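## Task

Pull the dark wooden spatula out of the jar that holds five utensils (a wooden spoon, a dark wooden spatula, a black nylon turner, a red nylon spoon and a steel serving spoon). Set it lying flat on the cutting board, with the midpoint of its length above the board, touching neither the table, the jar nor any other utensil. The other four utensils must still be in the jar, the jar must be standing upright, and all of this must hold without the robot supporting anything. Finish by opening the hand and backing away.

## Robot and tools

Robot: one six-joint arm carrying a five-finger right hand. Everything is steered through the hand point, a spot 0.05 m in front of the palm where the index pad would meet the thumb tip in a pinch. Its own axes: +z runs along the straightened fingers (fingertips sit 0.06 to 0.07 m past the point), +y leaves the palm, +x crosses the palm toward the little finger. A wrist bracket on the little-finger side juts 0.03 m beyond the point along +y and 0.11 m across the palm; it can collide with things.

Scene frame: origin on the table top beneath the arm base, +z up, +y to the left when facing along +x. Result state lines give end_effector_position (m), end_effector_quat_wxyz, and velocities (m/s, rad/s) in this frame. Reported position may be slightly off at long reach.

execute_actions: argument actions is a list with zero or one entry. An empty list only reads the state. {"rows": [...], "steps": n} runs up to 15 control steps of 1/30 s (default 15); each row covers one step and the final row repeats if rows run out. {"steps": n} without rows is a wait of up to 300 steps counted from the previous result. Optional pictures (boolean) turns camera images on or off.

A row is 14 numbers, each between -1 and 1, in this order: dx, dy, dz, rx, ry, rz, little, ring, middle, index, thumb_bend, thumb_turn, force_limit, speed. The first six are an offset, not a pose: a displacement of the hand point expressed along its own axes, counted from the pose printed in the latest result that reports it (or from the current pose if no such result exists yet in the scene, and for any later call inside the same reply). Every row in one action is counted from that same base, not chained. Scale: 1.0 equals 0.6 m of travel or 180 degrees; rx, ry, rz form a single rotation vector. Sending all-zero offsets pulls the hand back to that base pose, so it is not a pause.

The hand numbers are absolute targets. Fingers and thumb_bend: +1 straight, -1 fully curled. thumb_turn: +1 beside the palm, -1 swung across in front of it. A pinch sits near index -0.22, thumb_bend -0.75, thumb_turn -0.57. force_limit maps -1..+1 to roughly 0..10 N at a fingertip (0..15 N for the two thumb motors) and only stops closing motion. speed maps -1..+1 to near zero..full, where full covers a finger's range in 0.6 s; close at -0.9 or below for a soft grip. A motor only starts when its target changes by at least 0.01; it then runs until it arrives or hits force_limit and locks. Repeat the same numbers to keep a grip; send a more open target to loosen. With the thumb turned fully across, the whole hand can enclose things 0.035 to 0.08 m thick, lying across the palm. Result fields hand_measured, hand_stopped_by (moving, target, force, stalled, fault), hand_load_n (positive means pushed open), hand_force_limit and hand_speed follow the motor order above. A lost grip shows as loads dropping near 0.

move: target is one 14-number row laid out as above, offsets from the same base. The hand point follows a straight path there lasting 0.5 to 10 s. speed is path top speed in m/s, 0.002 to 0.5 (default 0.25); turning is capped at twice that in rad/s. Optional stop_force (9 to 40 N) ends the path when the wrist sensor feels that much extra push against the motion, then backs off two steps; use it very slowly when aiming past a contact, never on turning moves, and leave it out when lifting off something you press on. The result adds a move: line: done, off_target, moving, held, fault or contact, plus limits such as paced (pose clipped) or held (some steps blocked), and the distance from target.

wait: seconds, 0 to 10; sends nothing new. zoom_image: camera (cam_high, cam_low or cam_wrist, each 896x504) and region [x0, y0, x1, y1] in pixels from the top-left, at most 504 by 504. show_instructions: no arguments, shows reference pages. finished_scene: scene (1 or 2) grades and closes that scene for good and opens the next.

Motion limits: per step the commanded pose is clipped to 100 mm and 16 degrees from the measured pose, and commands lag about 0.17 s. Large moves may end short; check the pose and send the remainder. A "pose unreachable" line or HELD marks steps the clearance check changed or blocked. Wrist force and Wrist torque lines give sensor readings on the hand point axes, with a few newtons of offset and noise, saturating near 50 N.

Avoid: a contact torque over a joint's limit (25.7 N m for the wrists) or any outside force of 150 N, either of which freezes the arm for 10 s; aiming even slightly into firm surfaces; fast impacts; dropping or flinging utensils; tipping the jar; anything leaving the table. Holding loads long heats motors; MOTOR HOT warns at 70 °C and 85 °C brakes the arm. Loose objects can get nudged occasionally, so confirm the final layout in the images before finishing.

Each tool is called after "Request:" as a command line: name --argument value for each argument, lists and objects as JSON in quotes; but a table of rows of numbers goes row by row, as --pt "numbers of a row", without its own name.

Reference images:

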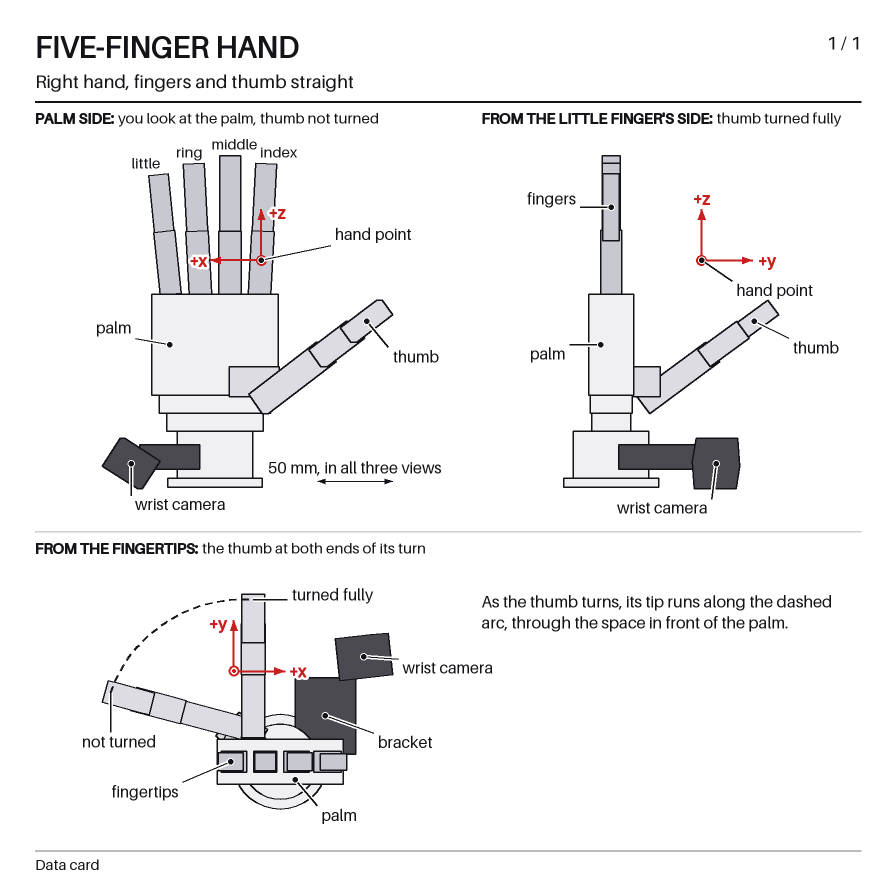

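## Session

I'll start by looking at the current state.

Request:
execute_actions --actions '[]'

Scene clock: 0.00 s of 5600.00 s.
end_effector_position=(+0.3099, -0.2110, +0.3662) hand_measured=(+1.000, +1.000, +1.000, +1.000, +1.000, +1.000) hand_load_n=(+0.0, +0.0, +0.0, +0.0, +0.0, +0.0) hand_stopped_by=(target, target, target, target, target, target) hand_force_limit=0.00 hand_speed=-0.80 end_effector_quat_wxyz=(+0.011, +0.713, +0.699, -0.050) end_effector_velocity=(-0.000, +0.000, +0.000) end_effector_angular_velocity=(+0.000, +0.000, -0.001)
Joint positions: [-1.184 -1.627  2.007  1.115  1.544 -1.142]
Joint velocities: [-0.001 -0.001 -0.     0.002  0.    -0.   ]
Motor temperatures (°C, as the motors report them): [16 19 18 26 29 20]
Wrist force (N, on the end effector, along its own x y z axes, offset not removed): no reading
Wrist torque (N m, same axes, about the end effector's origin, offset not removed): no reading
Hand target: +0.310, -0.211, +0.366; +0.011, +0.713, +0.699, -0.050

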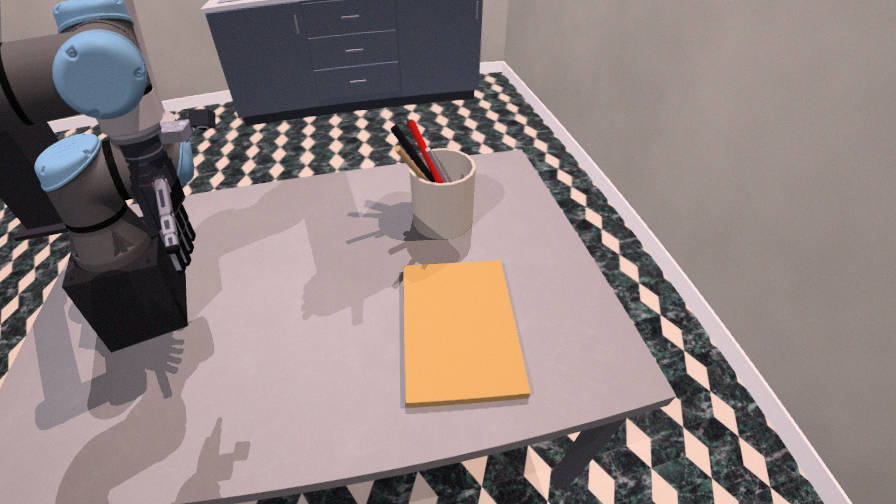

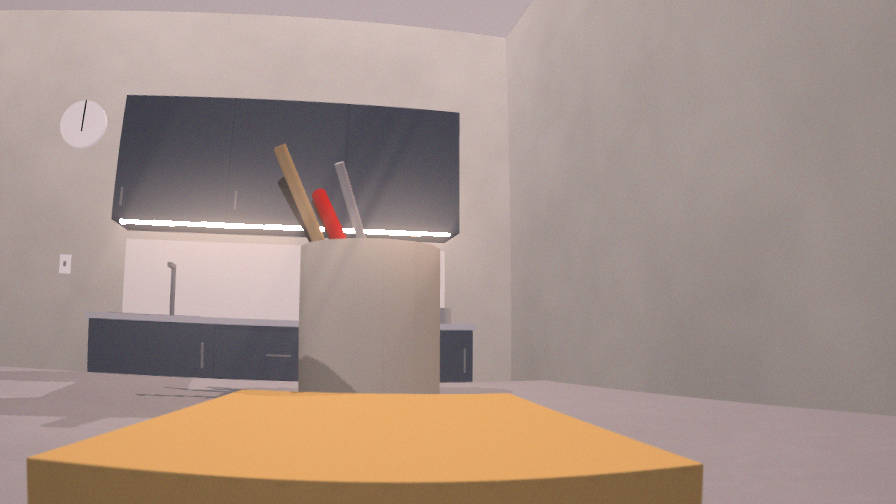

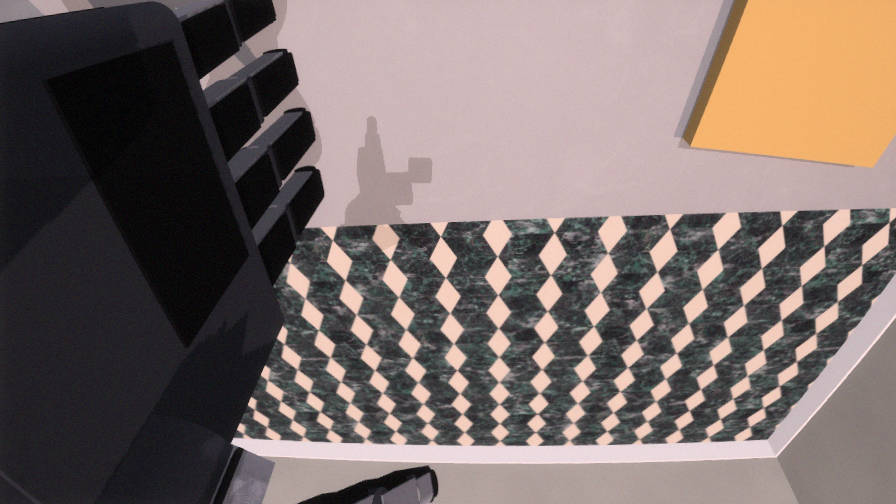

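Request:
zoom_image --camera "cam_high" --region '[370, 100, 500, 250]'

Request:
zoom_image --camera "cam_low" --region '[250, 120, 460, 280]'

Region (370, 100, 500, 250) of cam_high's 896x504 image, scaled by 3.360, with more detail than that image has; it fills the left 437 columns of this view, and the rest is white.

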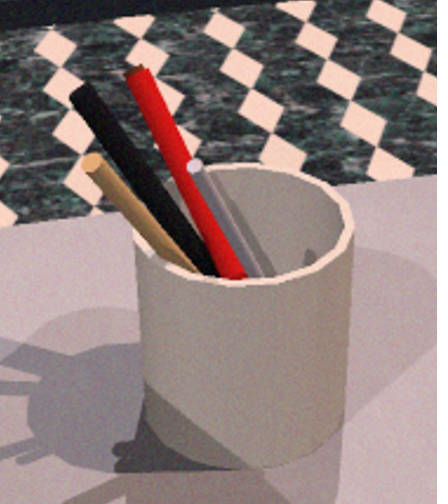

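Region (250, 120, 460, 280) of cam_low's 896x504 image, scaled by 2.400, with more detail than that image has; it fills the top 384 rows of this view, and the rest is white.

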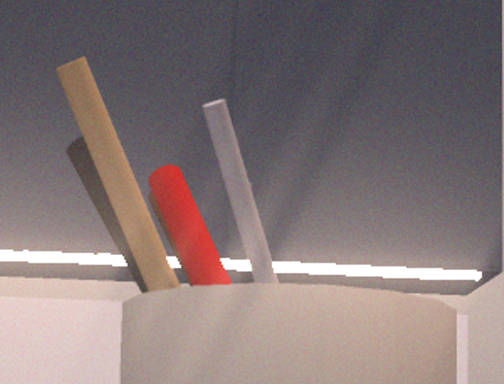

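Request:
move --target '[0.76, 0.375, -0.2275, -0.0175, 0.0274, -0.0063, 0.9, 0.9, 0.9, 0.9, 0.9, 0.9, 0.0, 0.0]' --speed 0.3

Scene clock: 32.70 s of 5600.00 s.
end_effector_position=(+0.5496, +0.2494, +0.4509) hand_measured=(+0.900, +0.900, +0.900, +0.900, +0.900, +0.900) hand_load_n=(+0.0, +0.0, +0.0, +0.0, +0.0, +0.0) hand_stopped_by=(target, target, target, target, target, target) hand_force_limit=0.00 hand_speed=0.00 end_effector_quat_wxyz=(+0.001, +0.707, +0.707, +0.000) end_effector_velocity=(+0.002, +0.001, -0.001) end_effector_angular_velocity=(-0.002, +0.004, -0.002)
Joint positions: [ 0.269 -1.091  1.022  1.525  1.578  0.286]
Joint velocities: [ 0.002  0.01  -0.014  0.008  0.001  0.003]
Motor temperatures (°C, as the motors report them): [16 19 18 26 29 20]
Wrist force (N, on the end effector, along its own x y z axes, offset not removed): [-1.4 -1.1 1.7]
Wrist torque (N m, same axes, about the end effector's origin, offset not removed): [-0.32 0.18 -0.07]
Hand target: +0.550, +0.250, +0.451; +0.001, +0.707, +0.707, +0.000
Off the commanded pose: 0.001 m, 0 deg.
After step 90, 27.30 s passed at rest.
move: done

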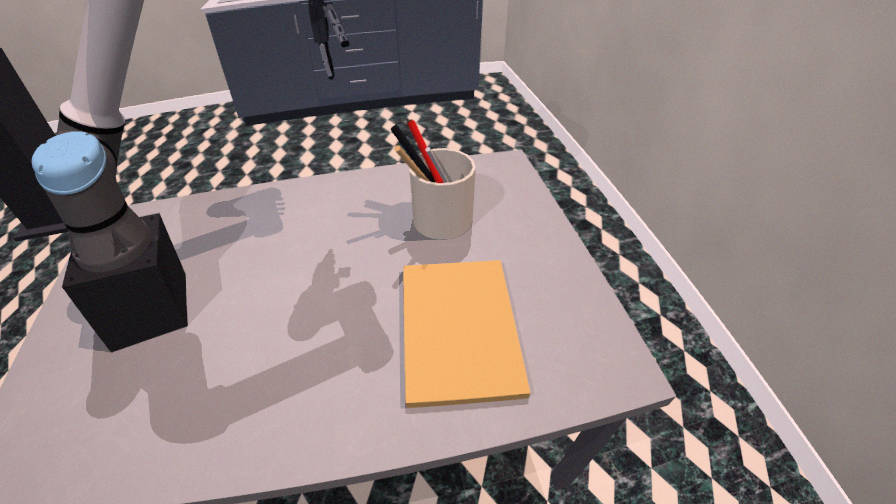

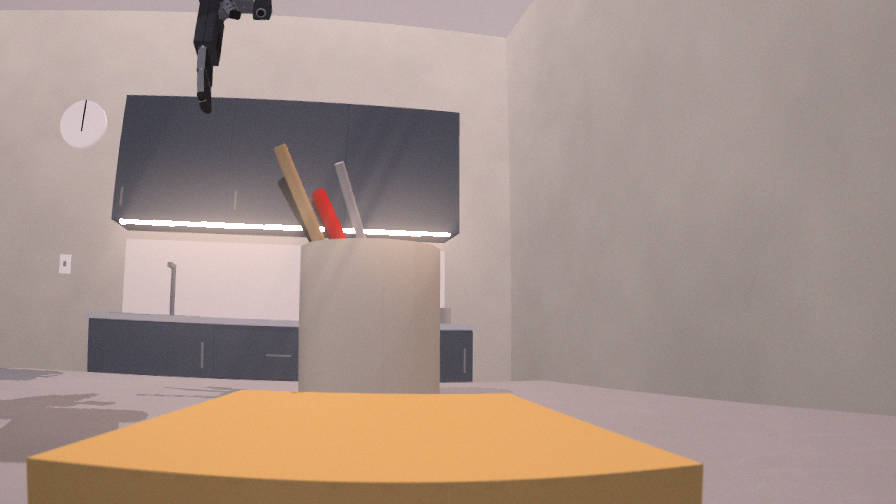

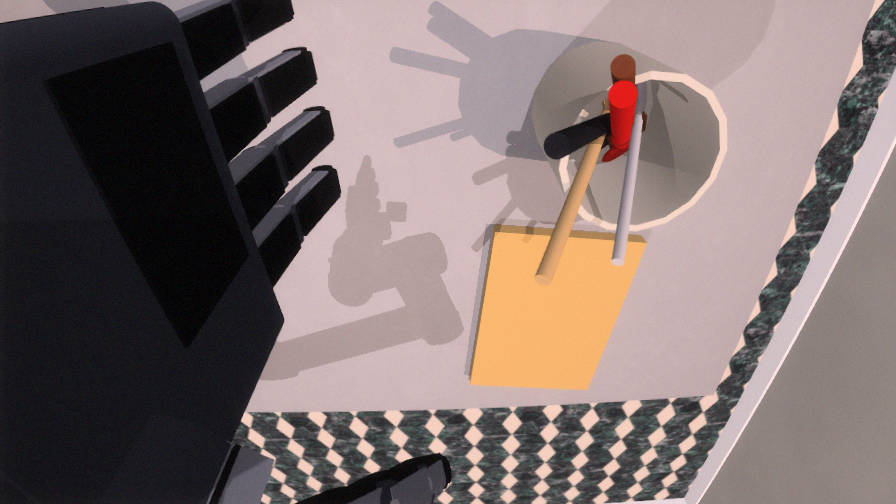

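Request:
zoom_image --camera "cam_wrist" --region '[520, 30, 760, 300]'

Region (520, 30, 760, 300) of cam_wrist's 896x504 image, scaled by 1.867, with more detail than that image has.

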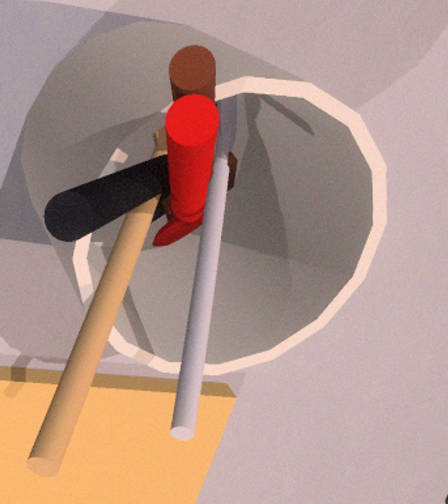

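Request:
move --target '[0.151, 0.2007, 0.3932, -0.5113, 0.3451, 0.218, 1.0, 1.0, 0.4, 0.4, -0.75, -0.8, 0.0, 0.3]' --speed 0.35

Scene clock: 156.23 s of 5600.00 s.
end_effector_position=(+0.6702, +0.3402, +0.2151) hand_measured=(+1.000, +1.000, +0.400, +0.400, -0.750, -0.800) hand_load_n=(+0.0, +0.0, +0.0, +0.0, +0.0, +0.0) hand_stopped_by=(target, target, target, target, target, target) hand_force_limit=0.00 hand_speed=0.30 end_effector_quat_wxyz=(+0.154, +0.567, +0.164, +0.793) end_effector_velocity=(+0.001, +0.001, -0.000) end_effector_angular_velocity=(+0.003, -0.009, -0.003)
Joint positions: [ 0.482 -0.673  1.746 -1.529  1.949  0.938]
Joint velocities: [ 0.001  0.007 -0.007 -0.011  0.003 -0.003]
Motor temperatures (°C, as the motors report them): [16 19 18 26 29 20]
Wrist force (N, on the end effector, along its own x y z axes, offset not removed): [-1.7 0.1 1.1]
Wrist torque (N m, same axes, about the end effector's origin, offset not removed): [-0.12 0.20 -0.05]
Hand target: +0.670, +0.340, +0.215; +0.154, +0.567, +0.163, +0.793
Off the commanded pose: 0.000 m, 0 deg.
After step 90, 117.00 s passed at rest.
move: done

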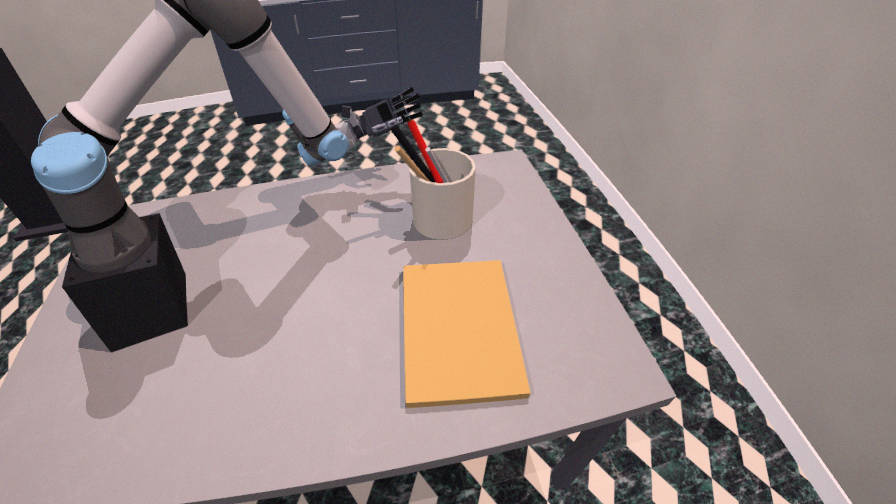

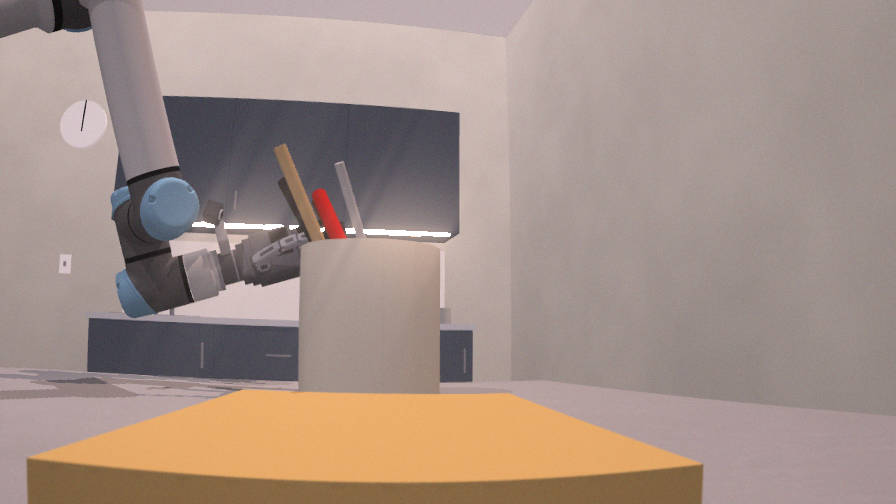

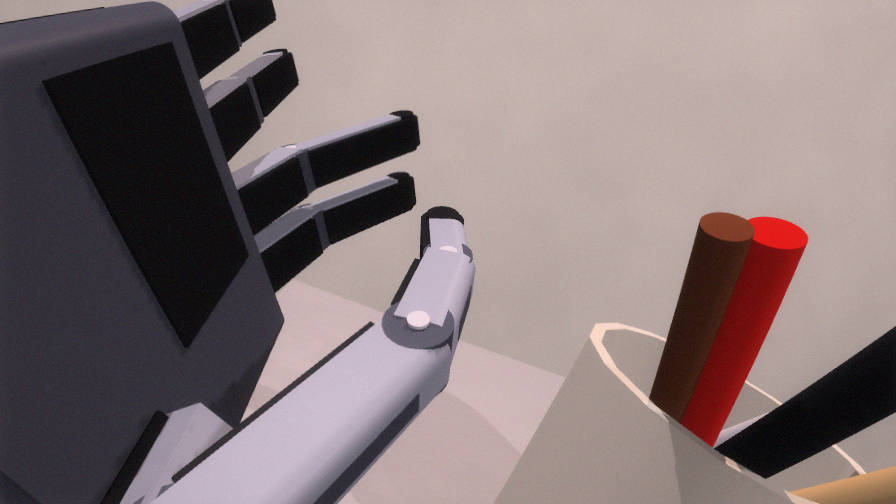

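Request:
move --target '[-0.0683, 0.1033, -0.0158, 0, 0, 0, 1.0, 1.0, 0.4, 0.4, -0.75, -0.85, 0.0, 0.3]' --speed 0.12

Scene clock: 207.30 s of 5600.00 s.
end_effector_position=(+0.6703, +0.2662, +0.2044) hand_measured=(+1.000, +1.000, +0.400, +0.400, -0.750, -0.850) hand_load_n=(+0.0, +0.0, +0.0, +0.0, +0.0, +0.0) hand_stopped_by=(target, target, target, target, target, target) hand_force_limit=0.00 hand_speed=0.30 end_effector_quat_wxyz=(+0.154, +0.567, +0.164, +0.793) end_effector_velocity=(-0.000, -0.002, -0.000) end_effector_angular_velocity=(+0.000, -0.001, +0.001)
Joint positions: [ 0.357 -0.693  1.878 -1.622  1.837  0.995]
Joint velocities: [-0.003 -0.     0.003 -0.004 -0.004  0.002]
Motor temperatures (°C, as the motors report them): [16 19 18 26 29 20]
Wrist force (N, on the end effector, along its own x y z axes, offset not removed): [-1.3 -0.8 0.7]
Wrist torque (N m, same axes, about the end effector's origin, offset not removed): [-0.28 0.16 -0.06]
Hand target: +0.670, +0.266, +0.204; +0.154, +0.567, +0.164, +0.793
Off the commanded pose: 0.000 m, 0 deg.
After step 90, 46.97 s passed at rest.
move: done

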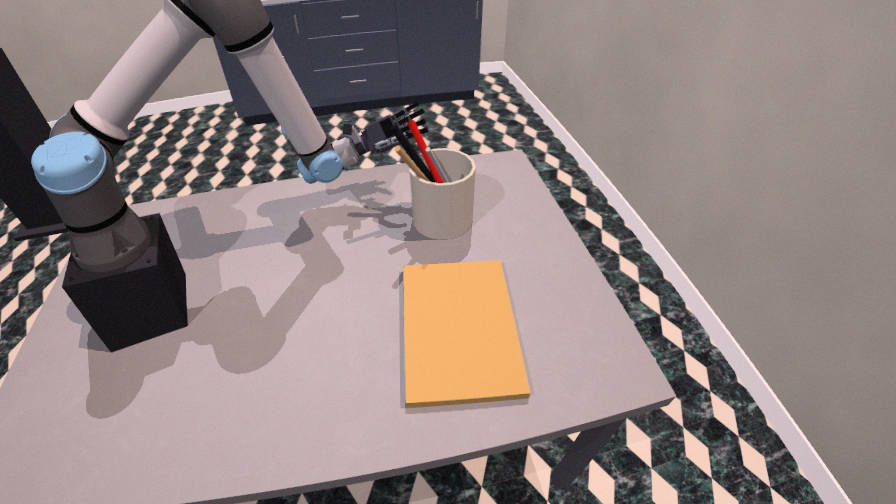

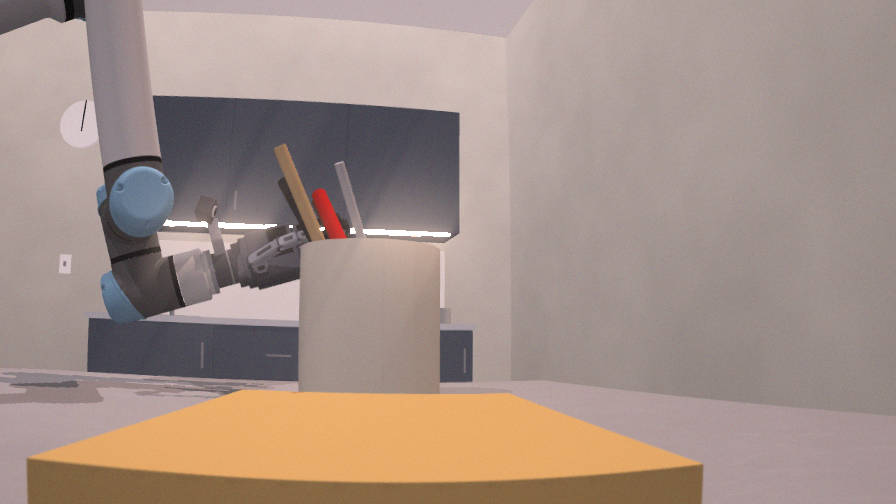

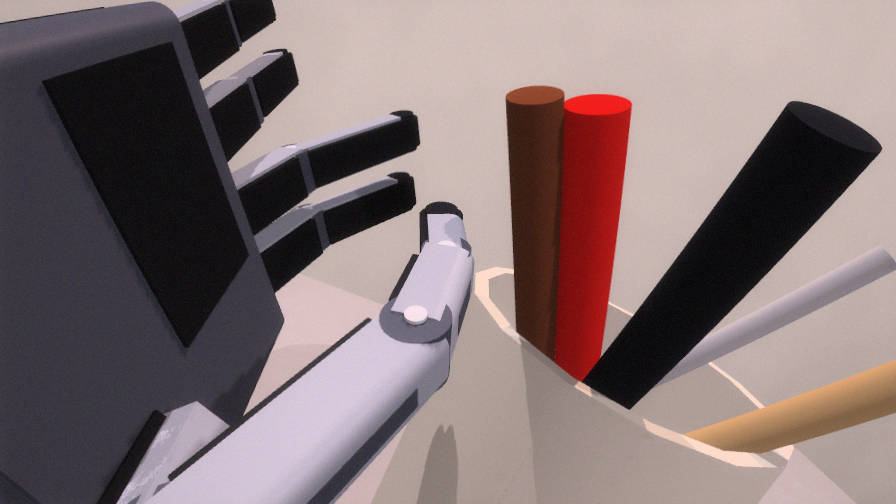

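Request:
move --target '[0, 0.0567, 0, 0, 0, 0, 1.0, 1.0, 0.4, 0.4, -0.75, -0.85, 0.0, 0.3]' --speed 0.05

Scene clock: 218.07 s of 5600.00 s.
end_effector_position=(+0.6684, +0.2358, +0.2191) hand_measured=(+1.000, +1.000, +0.400, +0.400, -0.750, -0.850) hand_load_n=(+0.0, +0.0, +0.0, +0.0, +0.0, +0.0) hand_stopped_by=(target, target, target, target, target, target) hand_force_limit=0.00 hand_speed=0.30 end_effector_quat_wxyz=(+0.154, +0.567, +0.164, +0.793) end_effector_velocity=(-0.000, -0.002, -0.000) end_effector_angular_velocity=(-0.001, +0.001, -0.001)
Joint positions: [ 0.302 -0.744  1.946 -1.634  1.787  1.018]
Joint velocities: [-0.004 -0.001  0.004 -0.001 -0.003  0.002]
Motor temperatures (°C, as the motors report them): [16 19 18 26 29 20]
Wrist force (N, on the end effector, along its own x y z axes, offset not removed): [-0.8 1.1 0.6]
Wrist torque (N m, same axes, about the end effector's origin, offset not removed): [0.07 0.15 0.11]
Hand target: +0.668, +0.236, +0.219; +0.154, +0.567, +0.164, +0.793
Off the commanded pose: 0.000 m, 0 deg.
After step 90, 6.73 s passed at rest.
move: done

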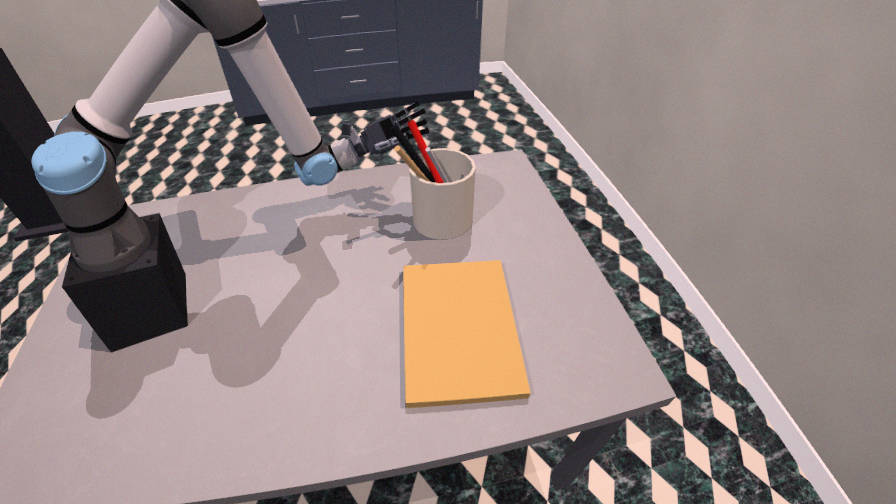

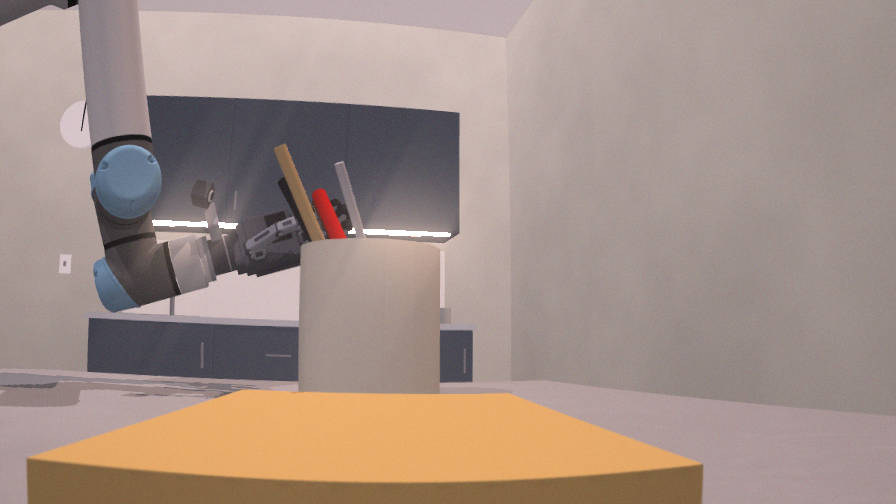

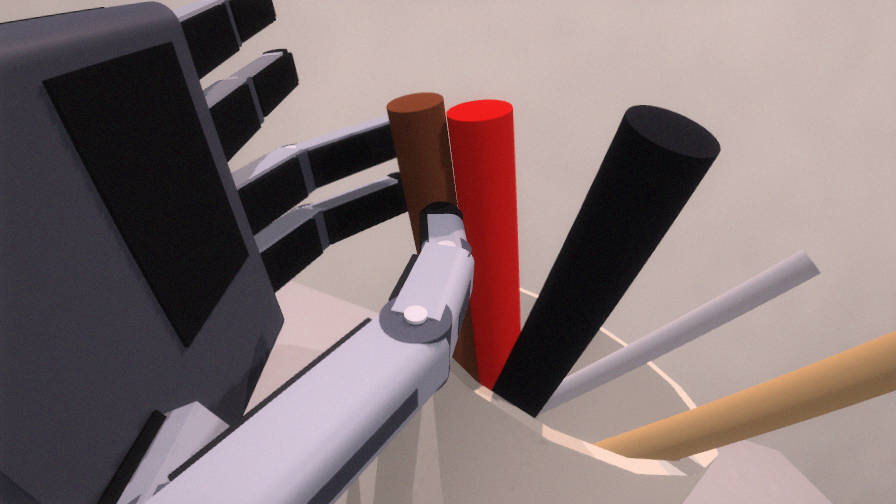

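Request:
move --target '[0, 0, 0.005, 0, 0, 0, 1.0, 1.0, -0.3, -0.3, -0.75, -0.85, 0.2, -0.75]' --speed 0.01

Scene clock: 223.23 s of 5600.00 s.
end_effector_position=(+0.6712, +0.2361, +0.2200) hand_measured=(+1.000, +1.000, +0.002, +0.030, -0.748, -0.850) hand_load_n=(+0.0, +0.0, +8.0, +7.0, +4.5, +0.0) hand_stopped_by=(target, target, force, force, target, target) hand_force_limit=0.20 hand_speed=-0.75 end_effector_quat_wxyz=(+0.154, +0.567, +0.164, +0.793) end_effector_velocity=(+0.000, -0.000, -0.000) end_effector_angular_velocity=(-0.000, +0.000, -0.001)
Joint positions: [ 0.301 -0.745  1.939 -1.626  1.786  1.019]
Joint velocities: [-0.001  0.001 -0.    -0.     0.    -0.   ]
Motor temperatures (°C, as the motors report them): [16 19 18 26 29 20]
Wrist force (N, on the end effector, along its own x y z axes, offset not removed): [-2.7 -1.3 3.0]
Wrist torque (N m, same axes, about the end effector's origin, offset not removed): [-0.42 0.20 -0.10]
Hand target: +0.671, +0.236, +0.220; +0.154, +0.567, +0.164, +0.793
Off the commanded pose: 0.000 m, 0 deg.
After step 90, 0.93 s passed at rest.
move: done

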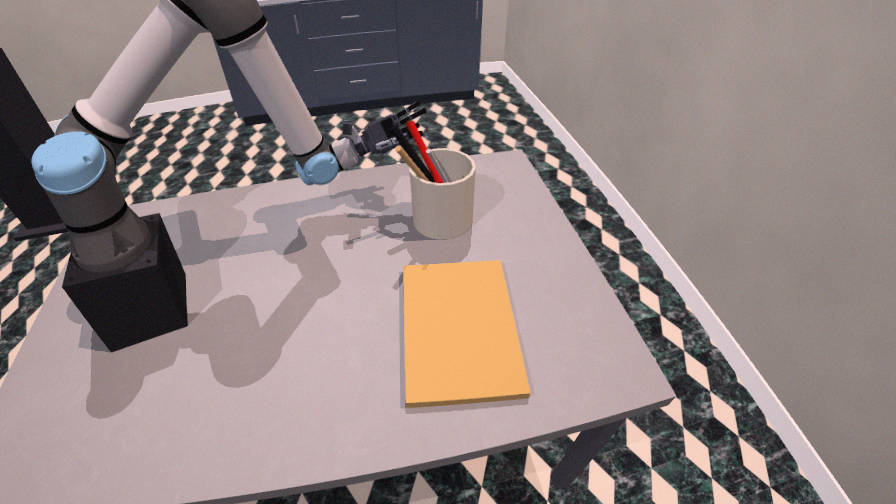

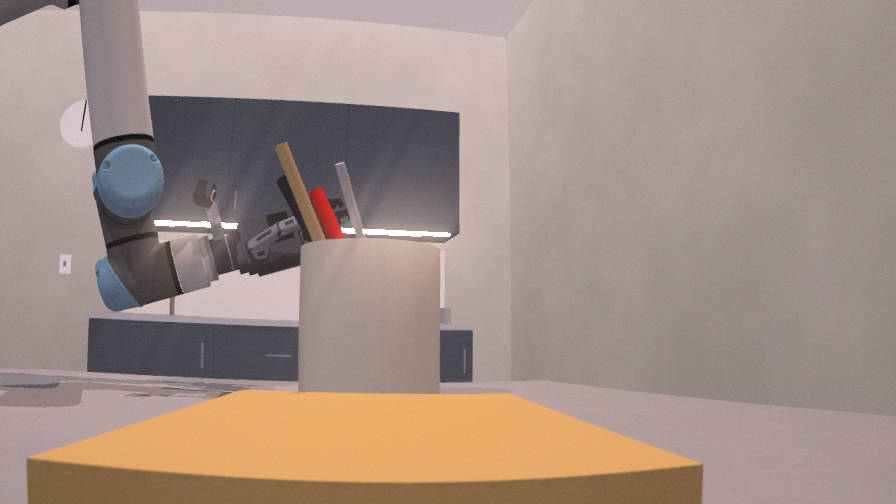

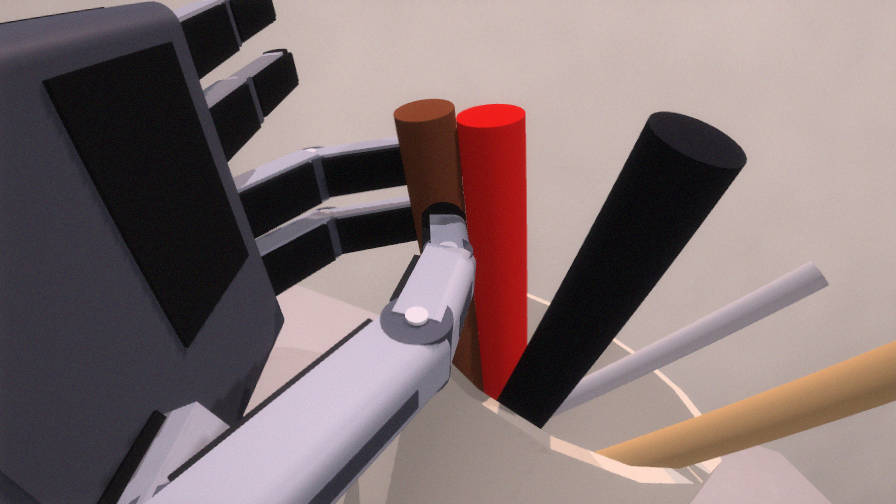

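Request:
move --target '[0.06, -0.002, 0, 0, 0, 0, 1.0, 1.0, -0.3, -0.3, -0.75, -0.85, 0.2, -0.75]' --speed 0.04

Scene clock: 226.20 s of 5600.00 s.
end_effector_position=(+0.6602, +0.2525, +0.2498) hand_measured=(+1.000, +1.000, +0.002, +0.030, -0.746, -0.850) hand_load_n=(+0.0, +0.0, +8.5, +5.5, +6.0, -0.5) hand_stopped_by=(target, target, force, force, target, target) hand_force_limit=0.20 hand_speed=-0.75 end_effector_quat_wxyz=(+0.154, +0.567, +0.164, +0.793) end_effector_velocity=(+0.000, -0.001, +0.001) end_effector_angular_velocity=(-0.000, -0.000, -0.003)
Joint positions: [ 0.34  -0.815  1.961 -1.582  1.822  1.002]
Joint velocities: [-0.001 -0.003  0.     0.002  0.002 -0.001]
Motor temperatures (°C, as the motors report them): [16 19 18 26 29 20]
Wrist force (N, on the end effector, along its own x y z axes, offset not removed): [-3.2 -1.3 -0.6]
Wrist torque (N m, same axes, about the end effector's origin, offset not removed): [-0.25 0.15 0.04]
Hand target: +0.660, +0.253, +0.250; +0.154, +0.567, +0.164, +0.793
Off the commanded pose: 0.000 m, 0 deg.
move: done

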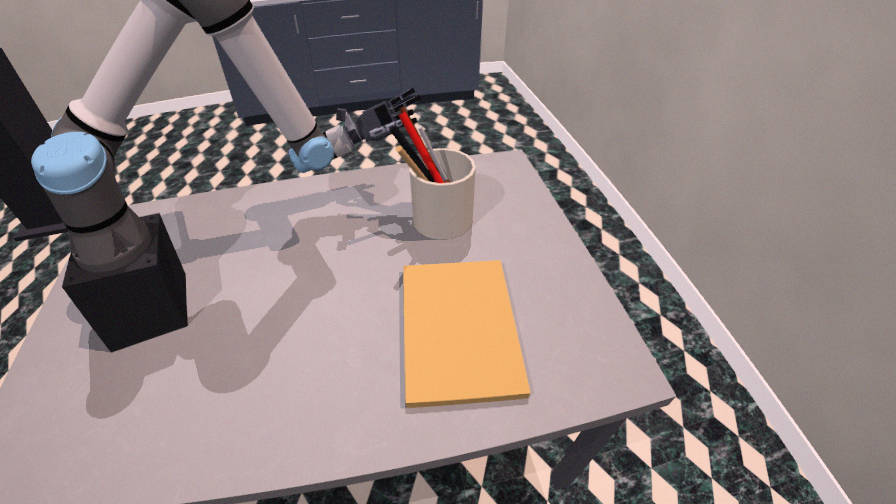

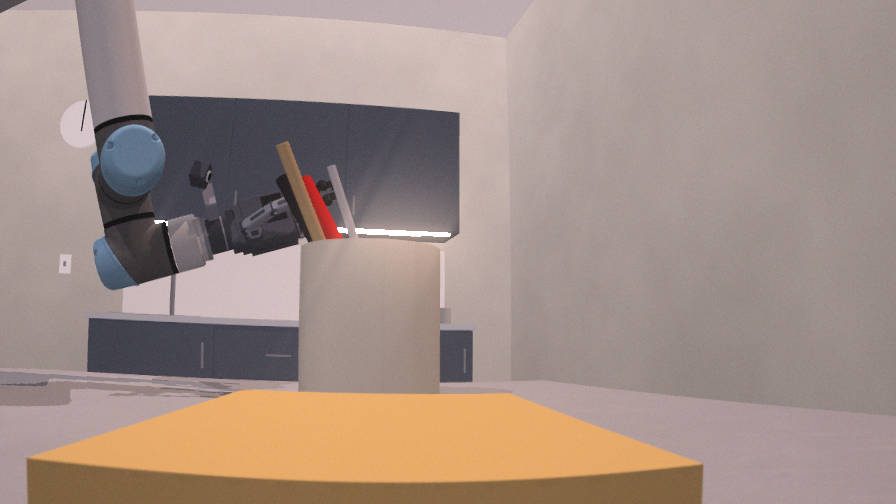

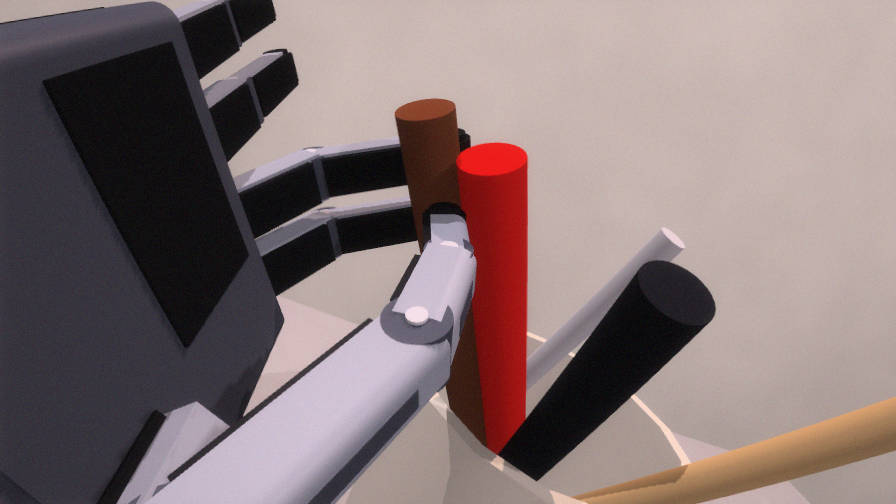

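Request:
zoom_image --camera "cam_high" --region '[370, 80, 500, 200]'

Region (370, 80, 500, 200) of cam_high's 896x504 image, scaled by 3.877, with more detail than that image has; it fills the top 465 rows of this view, and the rest is white.

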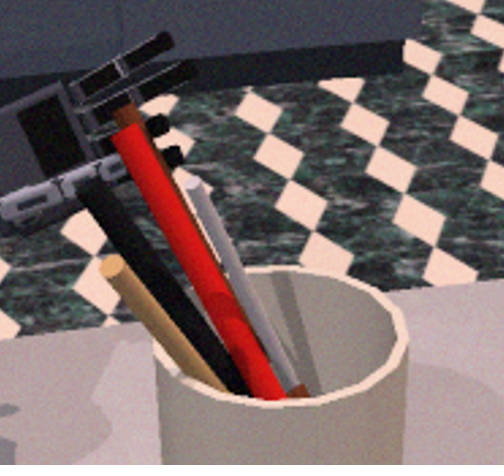

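Request:
execute_actions --actions '[]'

Scene clock: 236.83 s of 5600.00 s.
end_effector_position=(+0.6601, +0.2526, +0.2500) hand_measured=(+1.000, +1.000, +0.002, +0.030, -0.746, -0.850) hand_load_n=(+0.0, +0.0, +8.5, +5.5, +6.0, -0.5) hand_stopped_by=(target, target, force, force, target, target) hand_force_limit=0.20 hand_speed=-0.75 end_effector_quat_wxyz=(+0.154, +0.567, +0.164, +0.793) end_effector_velocity=(+0.000, +0.000, -0.000) end_effector_angular_velocity=(-0.000, +0.001, -0.000)
Joint positions: [ 0.341 -0.815  1.961 -1.581  1.822  1.002]
Joint velocities: [ 0.     0.    -0.     0.001  0.    -0.   ]
Motor temperatures (°C, as the motors report them): [16 19 18 26 29 20]
Wrist force (N, on the end effector, along its own x y z axes, offset not removed): [-3.0 -0.7 0.9]
Wrist torque (N m, same axes, about the end effector's origin, offset not removed): [-0.21 0.09 0.07]
Hand target: +0.660, +0.253, +0.250; +0.154, +0.567, +0.164, +0.793
Off the commanded pose: 0.000 m, 0 deg.
Steps of this call (steps 1 to 90: nothing new was sent; then 7.63 s passed at rest). Readings (end_effector_position | what the end effector reports):
1: (+0.6601, +0.2525, +0.2499) | hand_measured=(+1.000, +1.000, +0.002, +0.030, -0.746, -0.850) hand_load_n=(+0.0, +0.0, +8.5, +5.5, +6.0, -0.5) hand_stopped_by=(target, target, force, force, target, target) hand_force_limit=0.20 hand_speed=-0.75
2: (+0.6601, +0.2525, +0.2499) | hand_measured=(+1.000, +1.000, +0.002, +0.030, -0.746, -0.850) hand_load_n=(+0.0, +0.0, +8.5, +5.5, +6.0, -0.5) hand_stopped_by=(target, target, force, force, target, target) hand_force_limit=0.20 hand_speed=-0.75
4: (+0.6601, +0.2525, +0.2499) | hand_measured=(+1.000, +1.000, +0.002, +0.030, -0.746, -0.850) hand_load_n=(+0.0, +0.0, +8.5, +5.5, +6.0, -0.5) hand_stopped_by=(target, target, force, force, target, target) hand_force_limit=0.20 hand_speed=-0.75
8: (+0.6601, +0.2526, +0.2500) | hand_measured=(+1.000, +1.000, +0.002, +0.030, -0.746, -0.850) hand_load_n=(+0.0, +0.0, +8.5, +5.5, +6.0, -0.5) hand_stopped_by=(target, target, force, force, target, target) hand_force_limit=0.20 hand_speed=-0.75
90: the state above

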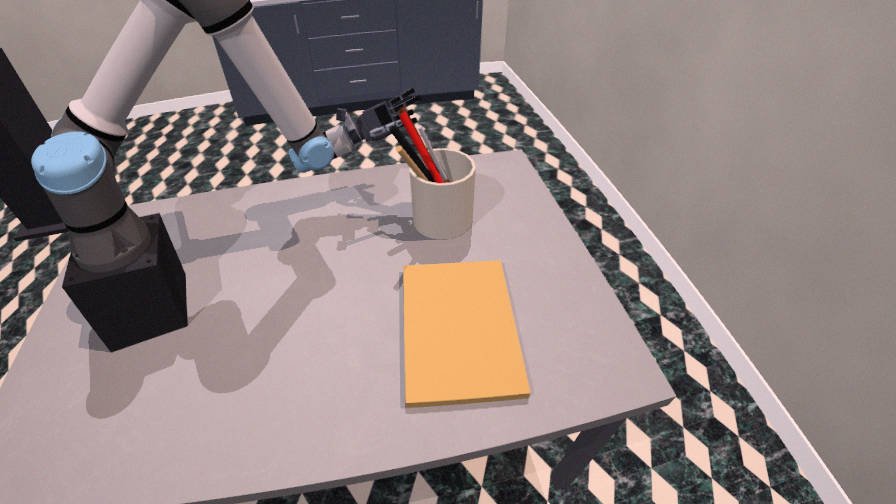

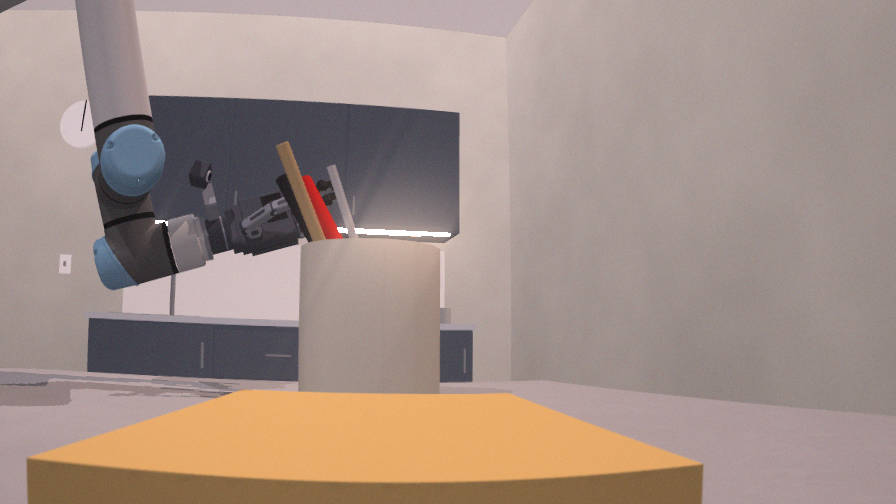

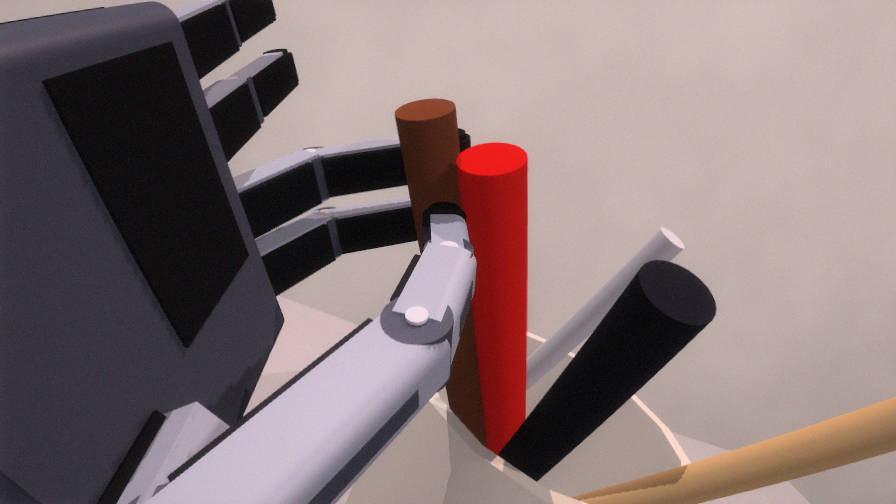

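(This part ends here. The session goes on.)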